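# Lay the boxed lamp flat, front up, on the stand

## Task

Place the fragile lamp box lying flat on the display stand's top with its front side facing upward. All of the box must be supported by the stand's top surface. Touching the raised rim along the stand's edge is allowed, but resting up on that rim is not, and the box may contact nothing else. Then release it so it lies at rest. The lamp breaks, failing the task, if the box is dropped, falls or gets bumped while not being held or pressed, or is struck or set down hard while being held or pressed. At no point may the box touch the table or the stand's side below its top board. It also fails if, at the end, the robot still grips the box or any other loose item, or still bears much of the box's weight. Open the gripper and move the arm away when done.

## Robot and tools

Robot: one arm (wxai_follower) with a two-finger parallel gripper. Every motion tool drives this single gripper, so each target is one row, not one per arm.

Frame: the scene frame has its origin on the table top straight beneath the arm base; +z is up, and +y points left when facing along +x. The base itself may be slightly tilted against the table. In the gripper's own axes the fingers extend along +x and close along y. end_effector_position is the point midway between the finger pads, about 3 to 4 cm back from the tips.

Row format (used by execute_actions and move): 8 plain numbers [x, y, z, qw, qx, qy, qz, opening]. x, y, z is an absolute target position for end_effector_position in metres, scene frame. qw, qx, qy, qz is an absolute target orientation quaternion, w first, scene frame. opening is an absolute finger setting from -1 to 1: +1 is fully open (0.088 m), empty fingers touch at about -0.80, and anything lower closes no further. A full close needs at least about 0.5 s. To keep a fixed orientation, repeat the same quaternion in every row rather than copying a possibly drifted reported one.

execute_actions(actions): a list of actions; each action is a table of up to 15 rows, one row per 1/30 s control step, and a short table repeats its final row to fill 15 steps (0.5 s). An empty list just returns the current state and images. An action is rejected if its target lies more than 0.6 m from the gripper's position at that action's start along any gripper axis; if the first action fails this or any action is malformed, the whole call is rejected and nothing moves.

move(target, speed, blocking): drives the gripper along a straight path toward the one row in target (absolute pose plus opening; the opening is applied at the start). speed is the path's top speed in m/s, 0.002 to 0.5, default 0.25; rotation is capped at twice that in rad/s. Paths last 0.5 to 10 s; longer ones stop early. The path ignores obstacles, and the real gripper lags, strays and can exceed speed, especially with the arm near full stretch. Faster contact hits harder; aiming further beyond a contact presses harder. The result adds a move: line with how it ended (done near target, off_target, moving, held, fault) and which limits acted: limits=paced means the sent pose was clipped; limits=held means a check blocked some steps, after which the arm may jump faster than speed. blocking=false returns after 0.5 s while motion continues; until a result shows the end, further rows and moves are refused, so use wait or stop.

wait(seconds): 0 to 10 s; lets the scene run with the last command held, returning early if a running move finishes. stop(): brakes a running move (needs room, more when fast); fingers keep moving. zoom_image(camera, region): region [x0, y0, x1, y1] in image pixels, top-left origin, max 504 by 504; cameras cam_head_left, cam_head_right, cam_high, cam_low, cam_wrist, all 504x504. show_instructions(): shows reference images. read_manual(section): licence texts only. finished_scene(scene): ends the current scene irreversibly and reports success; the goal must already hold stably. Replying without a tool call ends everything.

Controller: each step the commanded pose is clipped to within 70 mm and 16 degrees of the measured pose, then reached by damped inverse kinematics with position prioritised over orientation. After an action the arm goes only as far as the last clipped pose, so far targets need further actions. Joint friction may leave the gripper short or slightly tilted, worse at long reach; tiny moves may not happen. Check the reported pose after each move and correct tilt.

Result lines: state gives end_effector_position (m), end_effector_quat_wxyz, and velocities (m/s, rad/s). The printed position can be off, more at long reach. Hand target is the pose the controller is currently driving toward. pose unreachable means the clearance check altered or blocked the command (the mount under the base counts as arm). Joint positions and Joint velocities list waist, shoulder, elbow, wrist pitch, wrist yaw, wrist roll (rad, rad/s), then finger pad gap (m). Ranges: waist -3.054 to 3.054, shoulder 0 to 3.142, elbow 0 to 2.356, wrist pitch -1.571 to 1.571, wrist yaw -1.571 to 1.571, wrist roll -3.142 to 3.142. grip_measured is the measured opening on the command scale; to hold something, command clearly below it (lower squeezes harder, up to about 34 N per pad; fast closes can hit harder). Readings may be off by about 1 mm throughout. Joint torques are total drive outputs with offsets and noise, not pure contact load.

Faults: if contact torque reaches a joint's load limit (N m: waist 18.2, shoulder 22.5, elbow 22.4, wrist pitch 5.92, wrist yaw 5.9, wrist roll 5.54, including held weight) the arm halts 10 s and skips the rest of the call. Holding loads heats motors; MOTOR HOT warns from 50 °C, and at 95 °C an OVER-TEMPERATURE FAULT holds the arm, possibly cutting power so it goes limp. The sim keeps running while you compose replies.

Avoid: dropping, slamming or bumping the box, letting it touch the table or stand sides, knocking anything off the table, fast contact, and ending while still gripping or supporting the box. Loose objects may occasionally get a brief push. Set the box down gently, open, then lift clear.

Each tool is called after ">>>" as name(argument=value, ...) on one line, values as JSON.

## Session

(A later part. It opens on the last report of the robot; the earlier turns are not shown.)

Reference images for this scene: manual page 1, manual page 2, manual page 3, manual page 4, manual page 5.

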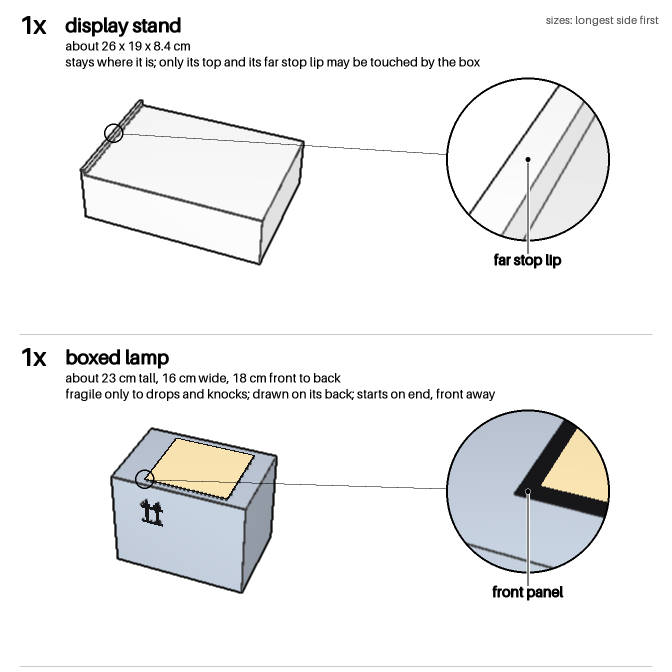

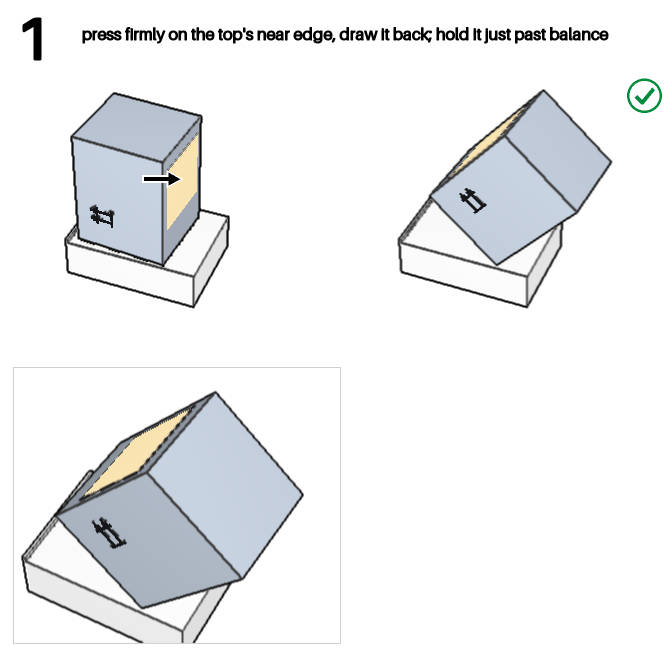

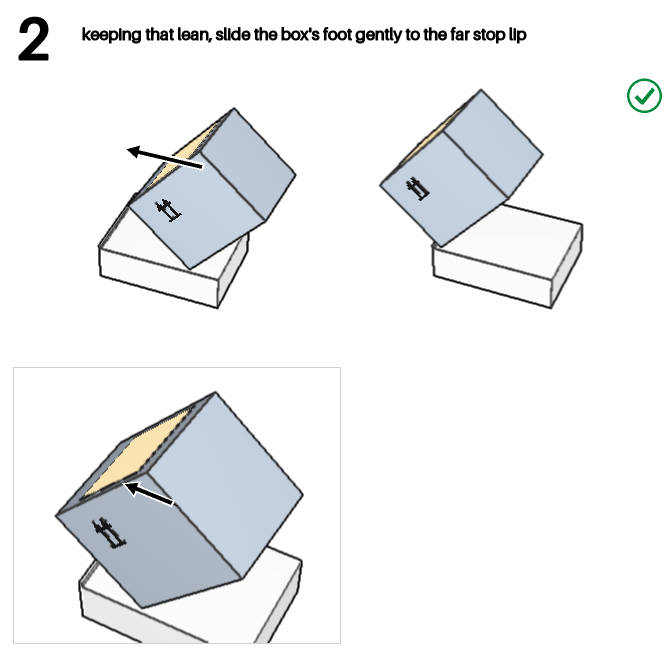

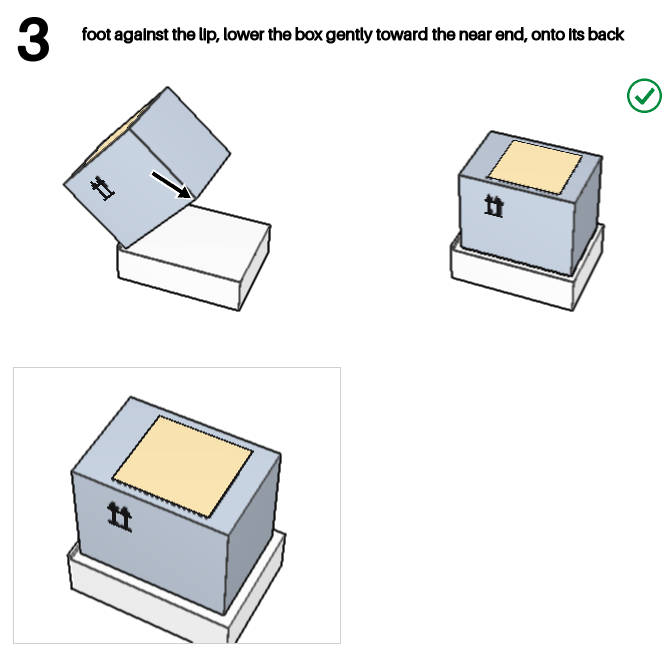

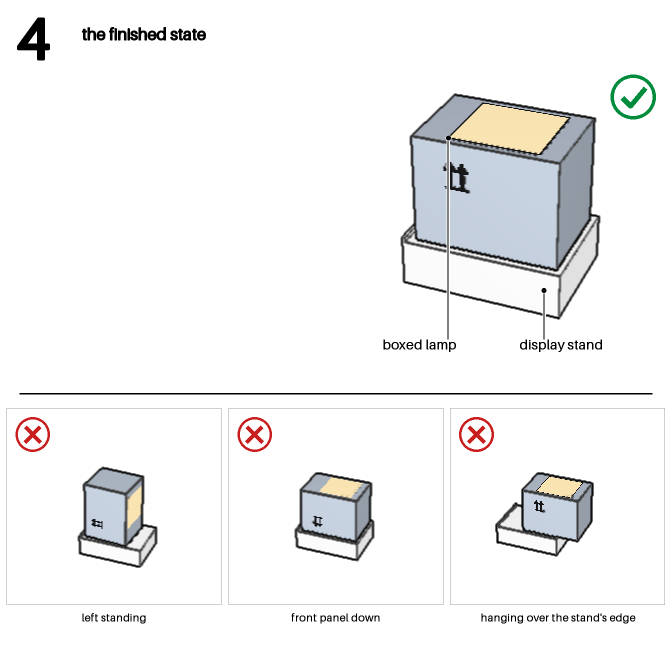

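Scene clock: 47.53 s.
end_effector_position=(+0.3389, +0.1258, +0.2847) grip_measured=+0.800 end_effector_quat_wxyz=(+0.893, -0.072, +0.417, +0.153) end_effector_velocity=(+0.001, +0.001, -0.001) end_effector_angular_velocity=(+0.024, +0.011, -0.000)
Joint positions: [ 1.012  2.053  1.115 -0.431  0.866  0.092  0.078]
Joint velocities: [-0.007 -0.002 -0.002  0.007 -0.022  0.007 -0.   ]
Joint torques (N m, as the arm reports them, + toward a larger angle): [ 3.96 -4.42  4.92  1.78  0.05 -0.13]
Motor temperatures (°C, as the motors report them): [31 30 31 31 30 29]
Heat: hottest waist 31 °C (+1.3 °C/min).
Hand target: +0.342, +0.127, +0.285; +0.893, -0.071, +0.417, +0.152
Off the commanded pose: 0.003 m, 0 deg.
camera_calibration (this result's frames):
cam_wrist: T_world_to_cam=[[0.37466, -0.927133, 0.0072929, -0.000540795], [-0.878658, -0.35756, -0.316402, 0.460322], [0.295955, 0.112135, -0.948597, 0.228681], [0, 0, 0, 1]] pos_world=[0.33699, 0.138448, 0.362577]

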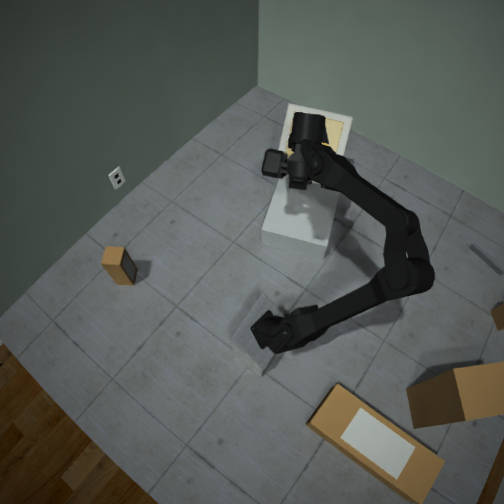

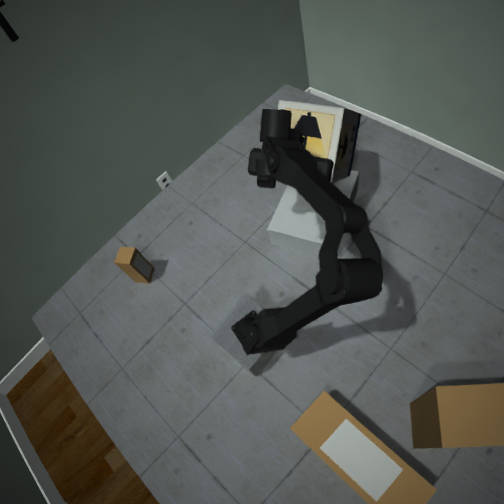

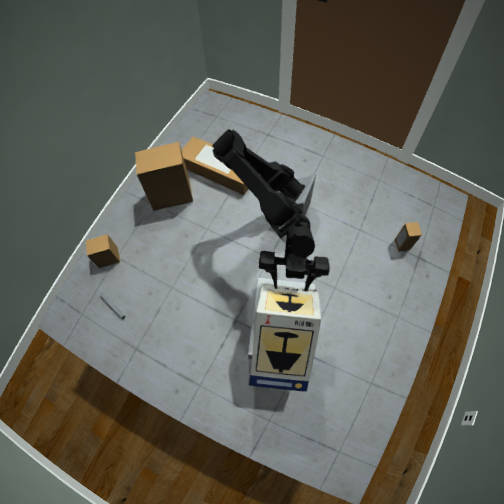

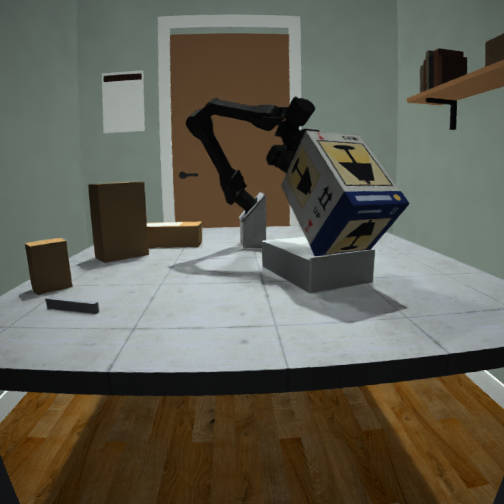

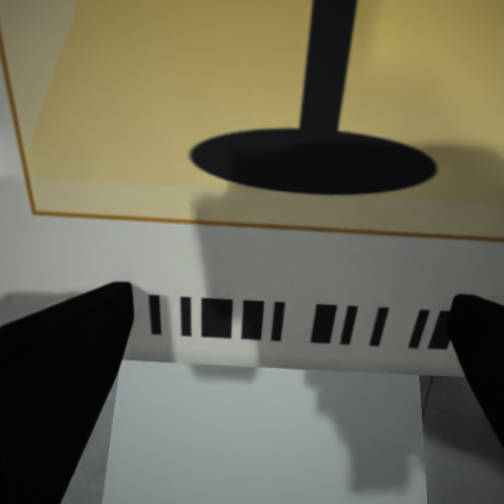

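>>> execute_actions(actions=[[[0.346,0.126,0.282,0.894,-0.071,0.417,0.152,0.8]],[[0.349,0.126,0.278,0.894,-0.071,0.417,0.152,0.8]],[[0.349,0.126,0.272,0.898,-0.068,0.407,0.15,0.8]],[[0.345,0.125,0.266,0.9,-0.067,0.402,0.15,0.8]],[[0.341,0.124,0.26,0.904,-0.065,0.394,0.15,0.8]],[[0.337,0.123,0.254,0.908,-0.064,0.386,0.15,0.8]]])

Scene clock: 53.10 s.
end_effector_position=(+0.3344, +0.1274, +0.2758) grip_measured=+0.800 end_effector_quat_wxyz=(+0.917, -0.061, +0.363, +0.156) end_effector_velocity=(-0.004, -0.000, -0.005) end_effector_angular_velocity=(-0.026, +0.005, +0.013)
Joint positions: [ 1.009  1.993  0.927 -0.113  0.868 -0.05   0.078]
Joint velocities: [ 0.002  0.002 -0.012 -0.007  0.007 -0.007 -0.   ]
Joint torques (N m, as the arm reports them, + toward a larger angle): [ 0.79 -2.32  2.19  1.97 -0.26  0.06]
Motor temperatures (°C, as the motors report them): [31 30 31 31 30 29]
Heat: hottest waist 31 °C (+1.1 °C/min).
Hand target: +0.336, +0.123, +0.254; +0.908, -0.064, +0.386, +0.150
Off the commanded pose: 0.022 m, 3 deg.
camera_calibration (this result's frames):
cam_wrist: T_world_to_cam=[[0.371234, -0.928489, 0.00970335, 0.00328585], [-0.837507, -0.339333, -0.428293, 0.468847], [0.400958, 0.15087, -0.903588, 0.168894], [0, 0, 0, 1]] pos_world=[0.323723, 0.136665, 0.353383]

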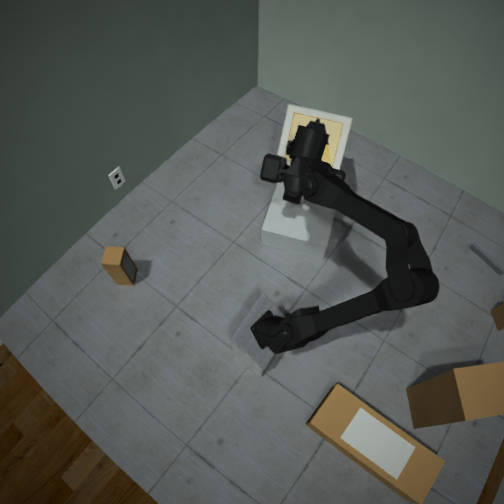

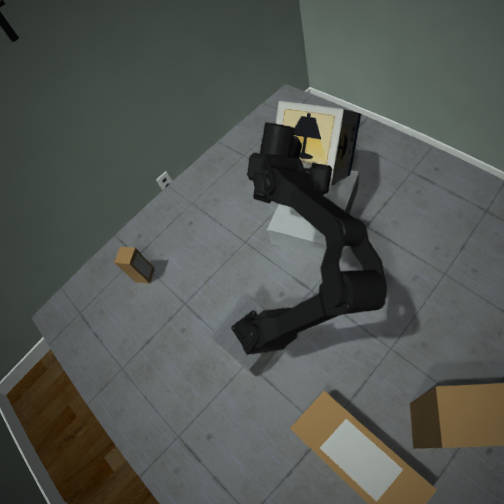

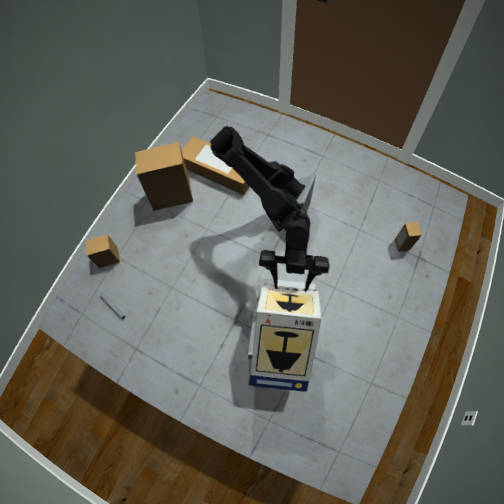

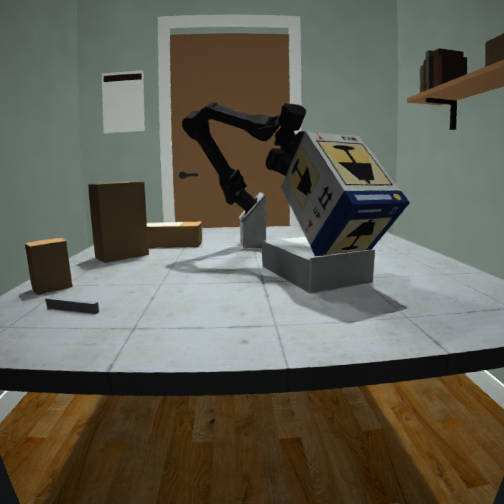

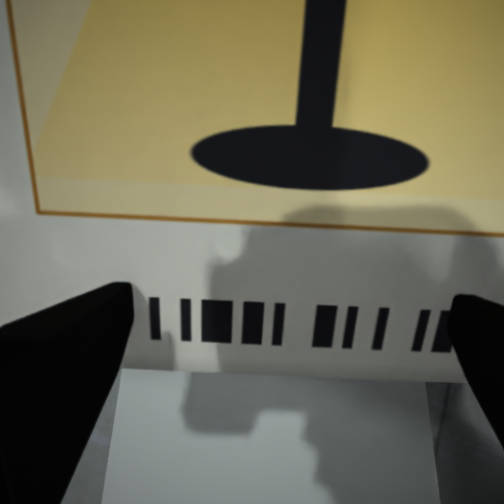

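>>> execute_actions(actions=[[[0.332,0.122,0.248,0.911,-0.063,0.378,0.152,0.8]],[[0.327,0.121,0.242,0.915,-0.062,0.37,0.152,0.8]],[[0.322,0.119,0.235,0.918,-0.061,0.362,0.153,0.8]],[[0.317,0.118,0.229,0.918,-0.061,0.362,0.153,0.8]],[[0.312,0.116,0.222,0.918,-0.061,0.362,0.153,0.8]],[[0.308,0.115,0.215,0.918,-0.061,0.362,0.153,0.8]],[[0.304,0.114,0.208,0.918,-0.061,0.362,0.153,0.8]],[[0.3,0.112,0.2,0.918,-0.061,0.362,0.153,0.8]],[[0.297,0.111,0.193,0.918,-0.061,0.362,0.153,0.8]]])

Scene clock: 61.43 s.
end_effector_position=(+0.2846, +0.1092, +0.1848) grip_measured=+0.798 end_effector_quat_wxyz=(+0.912, -0.077, +0.372, +0.156) end_effector_velocity=(-0.003, -0.000, -0.003) end_effector_angular_velocity=(-0.014, +0.011, +0.022)
Joint positions: [ 0.922  1.978  0.513  0.34   0.845 -0.169  0.078]
Joint velocities: [-0.002 -0.002 -0.002 -0.022 -0.007 -0.007 -0.   ]
Joint torques (N m, as the arm reports them, + toward a larger angle): [ 2.47 -4.52  6.11  3.42 -0.51 -0.65]
Motor temperatures (°C, as the motors report them): [31 30 31 32 30 29]
Heat: hottest wrist pitch 32 °C (+2.0 °C/min).
Hand target: +0.297, +0.110, +0.193; +0.918, -0.061, +0.362, +0.153
Off the commanded pose: 0.015 m, 2 deg.
camera_calibration (this result's frames):
cam_wrist: T_world_to_cam=[[0.381778, -0.923634, 0.0338327, -0.00221193], [-0.840241, -0.362092, -0.403589, 0.380693], [0.385019, 0.125654, -0.914315, 0.118719], [0, 0, 0, 1]] pos_world=[0.275009, 0.120885, 0.262265]

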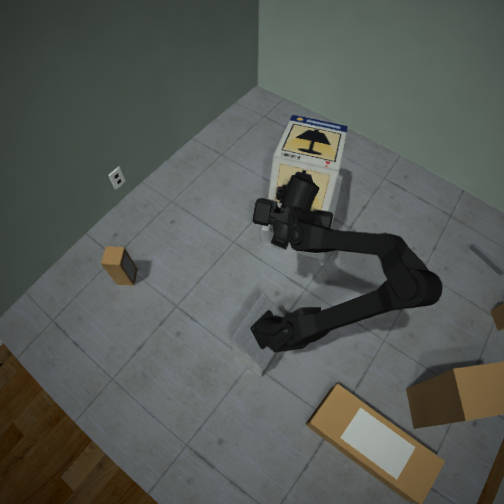

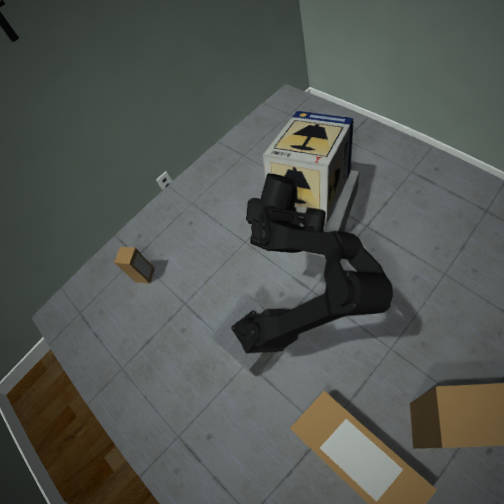

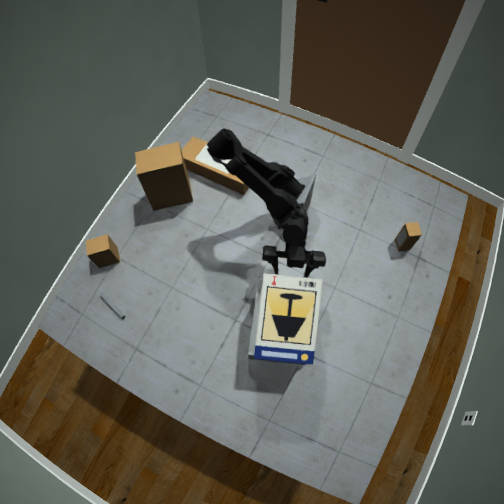

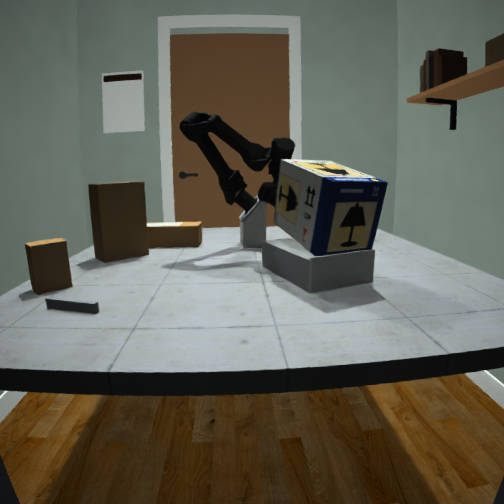

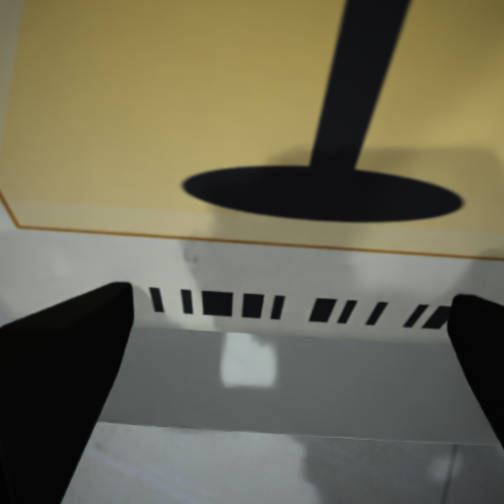

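>>> execute_actions(actions=[[[0.296,0.11,0.188,0.92,-0.06,0.355,0.153,0.8]],[[0.295,0.11,0.183,0.923,-0.059,0.349,0.154,0.8]],[[0.294,0.11,0.178,0.925,-0.058,0.342,0.154,0.8]],[[0.293,0.109,0.173,0.928,-0.056,0.335,0.155,0.8]],[[0.292,0.109,0.168,0.93,-0.055,0.329,0.155,0.8]],[[0.291,0.109,0.164,0.93,-0.055,0.329,0.155,0.8]],[[0.29,0.109,0.16,0.93,-0.055,0.329,0.155,0.8]],[[0.29,0.109,0.157,0.93,-0.055,0.329,0.155,0.8]],[[0.289,0.108,0.154,0.93,-0.055,0.329,0.155,0.8]],[[0.289,0.108,0.151,0.93,-0.055,0.329,0.155,0.8]],[[0.289,0.108,0.148,0.93,-0.055,0.329,0.155,0.8]],[[0.289,0.108,0.145,0.93,-0.055,0.329,0.155,0.8]],[[0.288,0.108,0.142,0.93,-0.055,0.329,0.155,0.8]],[[0.288,0.108,0.139,0.93,-0.055,0.329,0.155,0.8]],[[0.288,0.108,0.136,0.93,-0.055,0.329,0.155,0.8]],[[0.288,0.108,0.133,0.93,-0.055,0.329,0.155,0.8]],[[0.287,0.108,0.13,0.93,-0.055,0.329,0.155,0.8]]])

>>> zoom_image(camera="cam_low", region=[250,160,390,300])

Scene clock: 74.73 s.
end_effector_position=(+0.2737, +0.1036, +0.1257) grip_measured=+0.799 end_effector_quat_wxyz=(+0.925, -0.069, +0.340, +0.155) end_effector_velocity=(-0.001, +0.002, -0.000) end_effector_angular_velocity=(+0.006, +0.000, +0.023)
Joint positions: [ 0.76   2.24   0.298  1.057  0.74  -0.43   0.078]
Joint velocities: [-0.002 -0.002 -0.002 -0.007 -0.022 -0.007 -0.   ]
Joint torques (N m, as the arm reports them, + toward a larger angle): [ 2.14 -3.74  4.85  2.53 -1.13 -0.54]
Motor temperatures (°C, as the motors report them): [31 31 32 35 30 29]
Heat: hottest wrist pitch 35 °C (+4.0 °C/min).
Hand target: +0.287, +0.107, +0.130; +0.930, -0.055, +0.329, +0.155
Off the commanded pose: 0.015 m, 2 deg.
camera_calibration (this result's frames):
cam_wrist: T_world_to_cam=[[0.374002, -0.92673, 0.0359725, 0.000976291], [-0.813069, -0.346297, -0.467972, 0.344704], [0.446141, 0.145774, -0.883011, 0.0468008], [0, 0, 0, 1]] pos_world=[0.259023, 0.113452, 0.202602]

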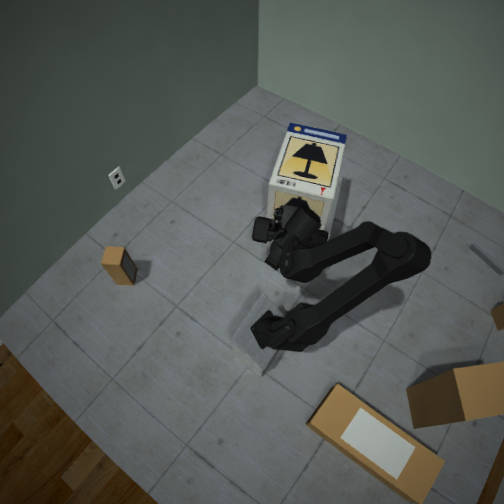

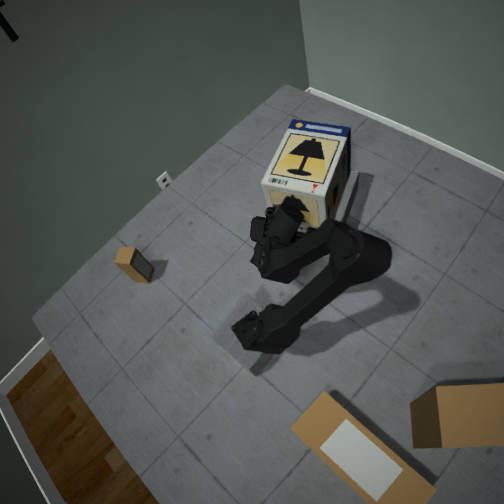

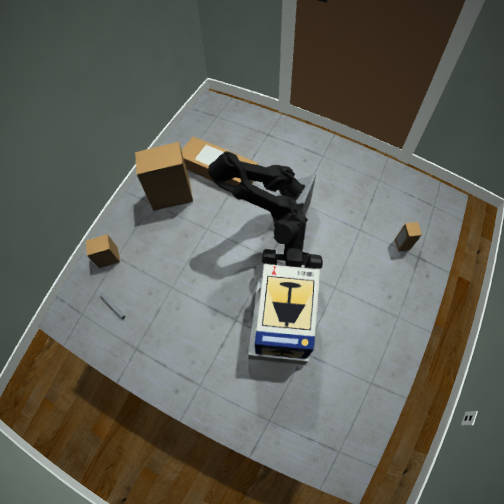

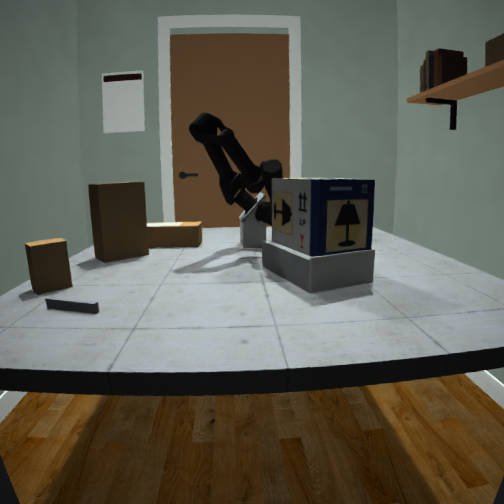

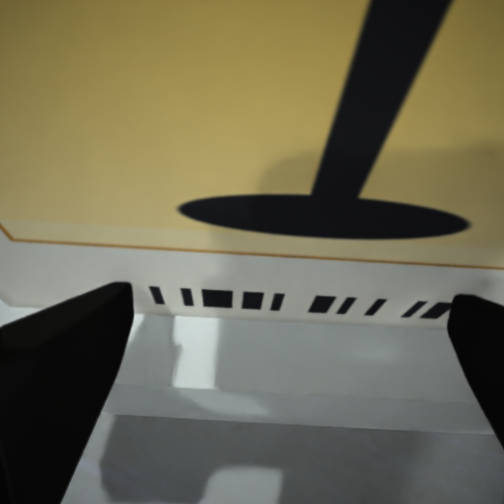

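Region (250, 160, 390, 300) of cam_low's 504x504 image, scaled by 3.600, with more detail than that image has.

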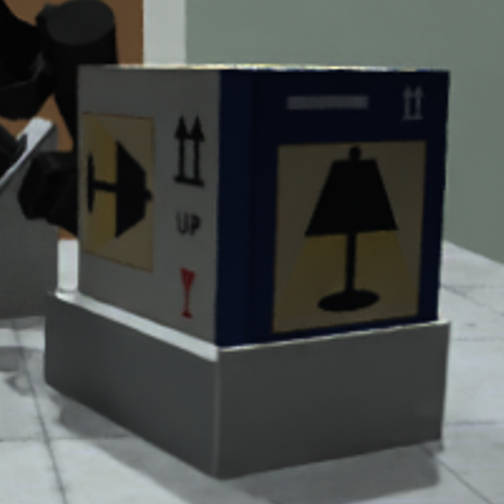

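>>> execute_actions(actions=[[[0.282,0.105,0.125,0.93,-0.055,0.329,0.155,0.8]],[[0.272,0.102,0.126,0.93,-0.055,0.329,0.155,0.8]],[[0.255,0.097,0.131,0.93,-0.055,0.329,0.155,0.8]]])

>>> move(target=[0.18,0.14,0.32,0.918,-0.061,0.362,0.153,0.8], speed=0.15)

Scene clock: 79.73 s.
end_effector_position=(+0.2562, +0.0982, +0.1302) grip_measured=+0.800 end_effector_quat_wxyz=(+0.930, -0.056, +0.329, +0.156) end_effector_velocity=(-0.004, +0.001, -0.002) end_effector_angular_velocity=(-0.013, +0.007, +0.026)
Joint positions: [ 0.801  2.222  0.219  1.119  0.748 -0.387  0.078]
Joint velocities: [ 0.002 -0.007 -0.007 -0.022 -0.007 -0.007 -0.   ]
Joint torques (N m, as the arm reports them, + toward a larger angle): [ 3.37 -5.28  0.74  1.25 -0.09  0.23]
Motor temperatures (°C, as the motors report them): [31 31 32 35 31 29]
Heat: hottest wrist pitch 35 °C (+4.0 °C/min).
Hand target: +0.255, +0.097, +0.131; +0.930, -0.055, +0.329, +0.155
Off the commanded pose: 0.002 m, 0 deg.
camera_calibration (this result's frames):
cam_wrist: T_world_to_cam=[[0.367184, -0.93, 0.016596, 0.00692657], [-0.806236, -0.327116, -0.492929, 0.330269], [0.463853, 0.167615, -0.869911, 0.0510086], [0, 0, 0, 1]] pos_world=[0.240071, 0.105928, 0.207057]

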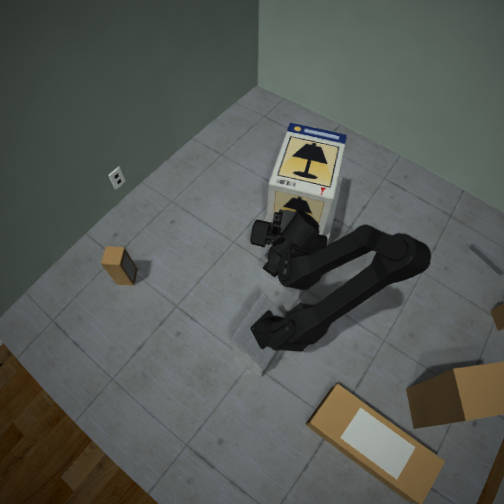

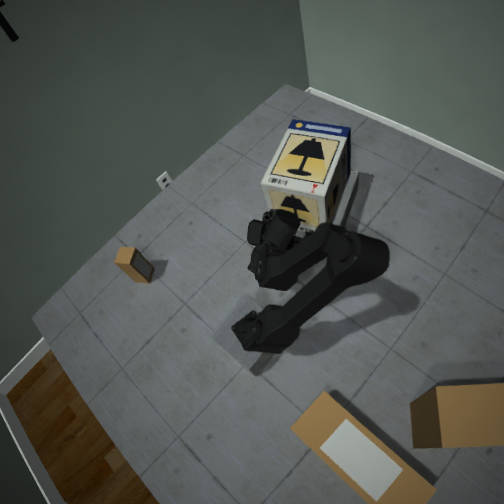

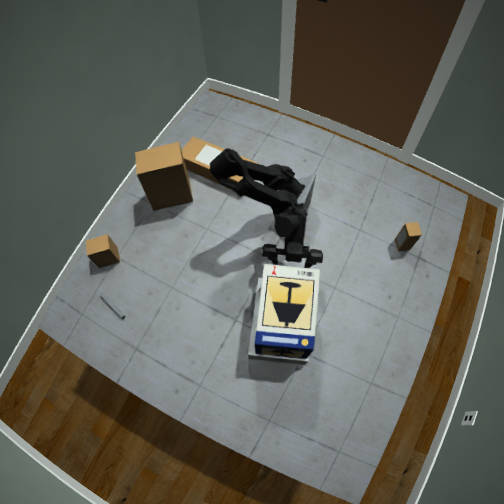

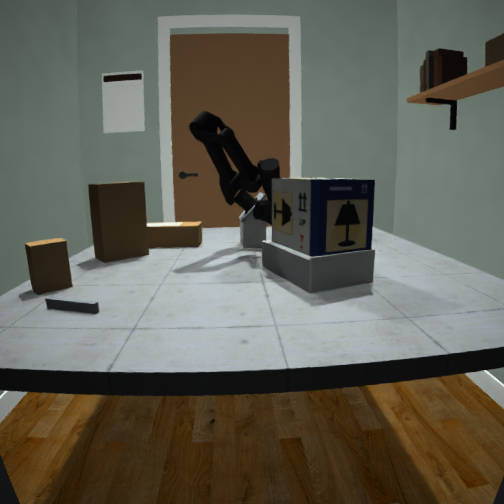

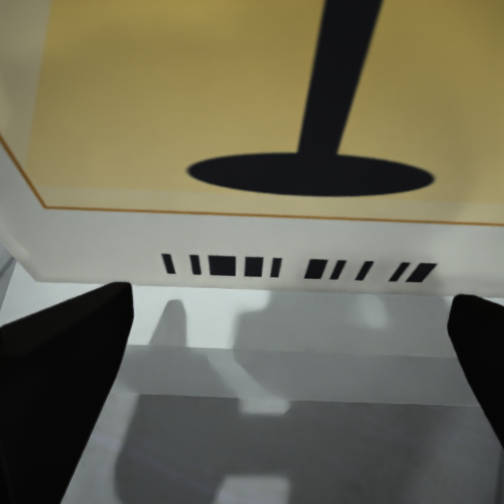

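Scene clock: 81.60 s.
end_effector_position=(+0.1789, +0.1362, +0.3186) grip_measured=+0.800 end_effector_quat_wxyz=(+0.918, -0.064, +0.361, +0.153) end_effector_velocity=(+0.001, -0.004, +0.001) end_effector_angular_velocity=(-0.033, -0.003, +0.005)
Joint positions: [ 1.53   1.948  0.942 -0.84   0.91   0.786  0.078]
Joint velocities: [-0.002  0.002  0.012 -0.037  0.007 -0.007 -0.   ]
Joint torques (N m, as the arm reports them, + toward a larger angle): [ 1.96 -3.    5.59  0.97  0.29  0.2 ]
Motor temperatures (°C, as the motors report them): [31 31 32 35 31 29]
Heat: hottest wrist pitch 35 °C (+4.0 °C/min).
Hand target: +0.179, +0.138, +0.321; +0.918, -0.061, +0.361, +0.154
Off the commanded pose: 0.004 m, 0 deg.
move: done
camera_calibration (this result's frames):
cam_wrist: T_world_to_cam=[[0.368243, -0.929548, 0.0183971, 0.0667536], [-0.836132, -0.339759, -0.430635, 0.360436], [0.406547, 0.143196, -0.902338, 0.268265], [0, 0, 0, 1]] pos_world=[0.167728, 0.146098, 0.396054]

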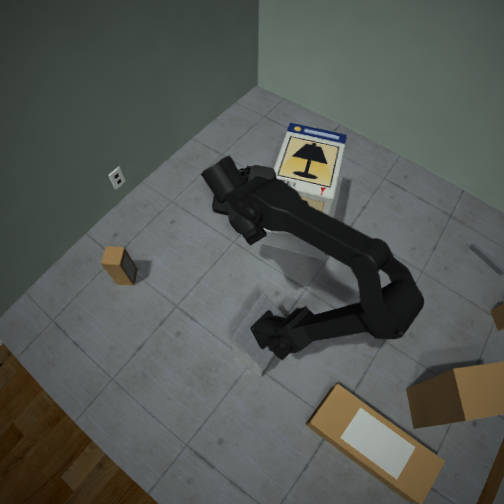

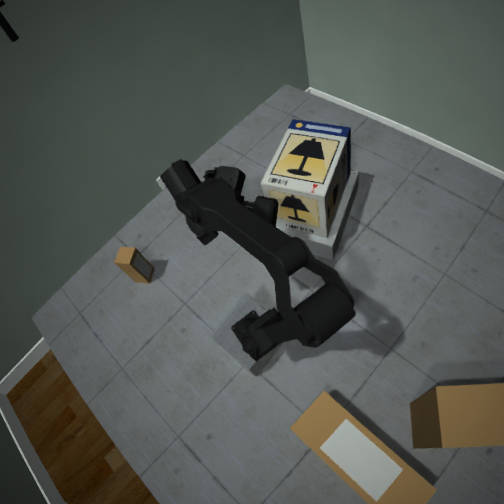

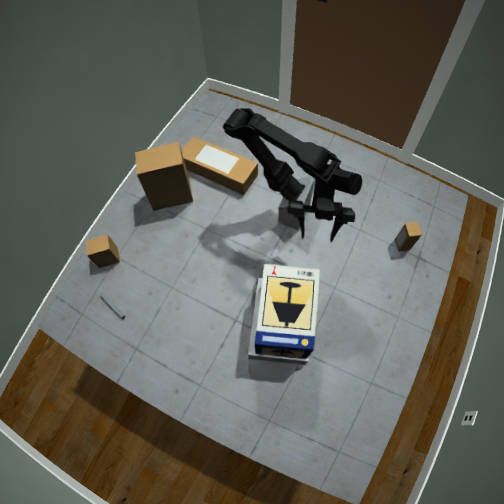

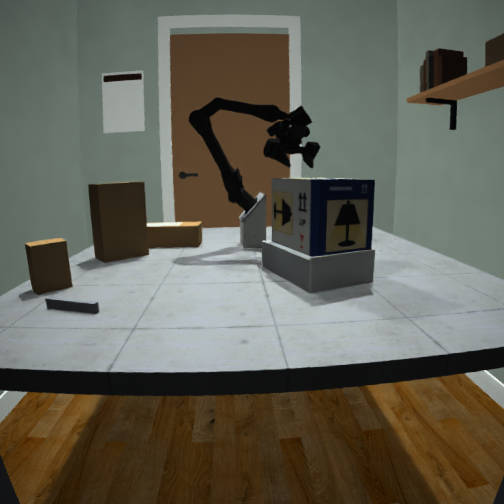

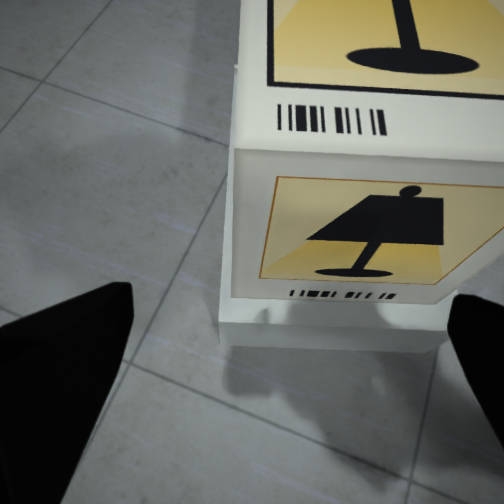

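>>> finished_scene(scene=2)

The scene is finished: the task was done.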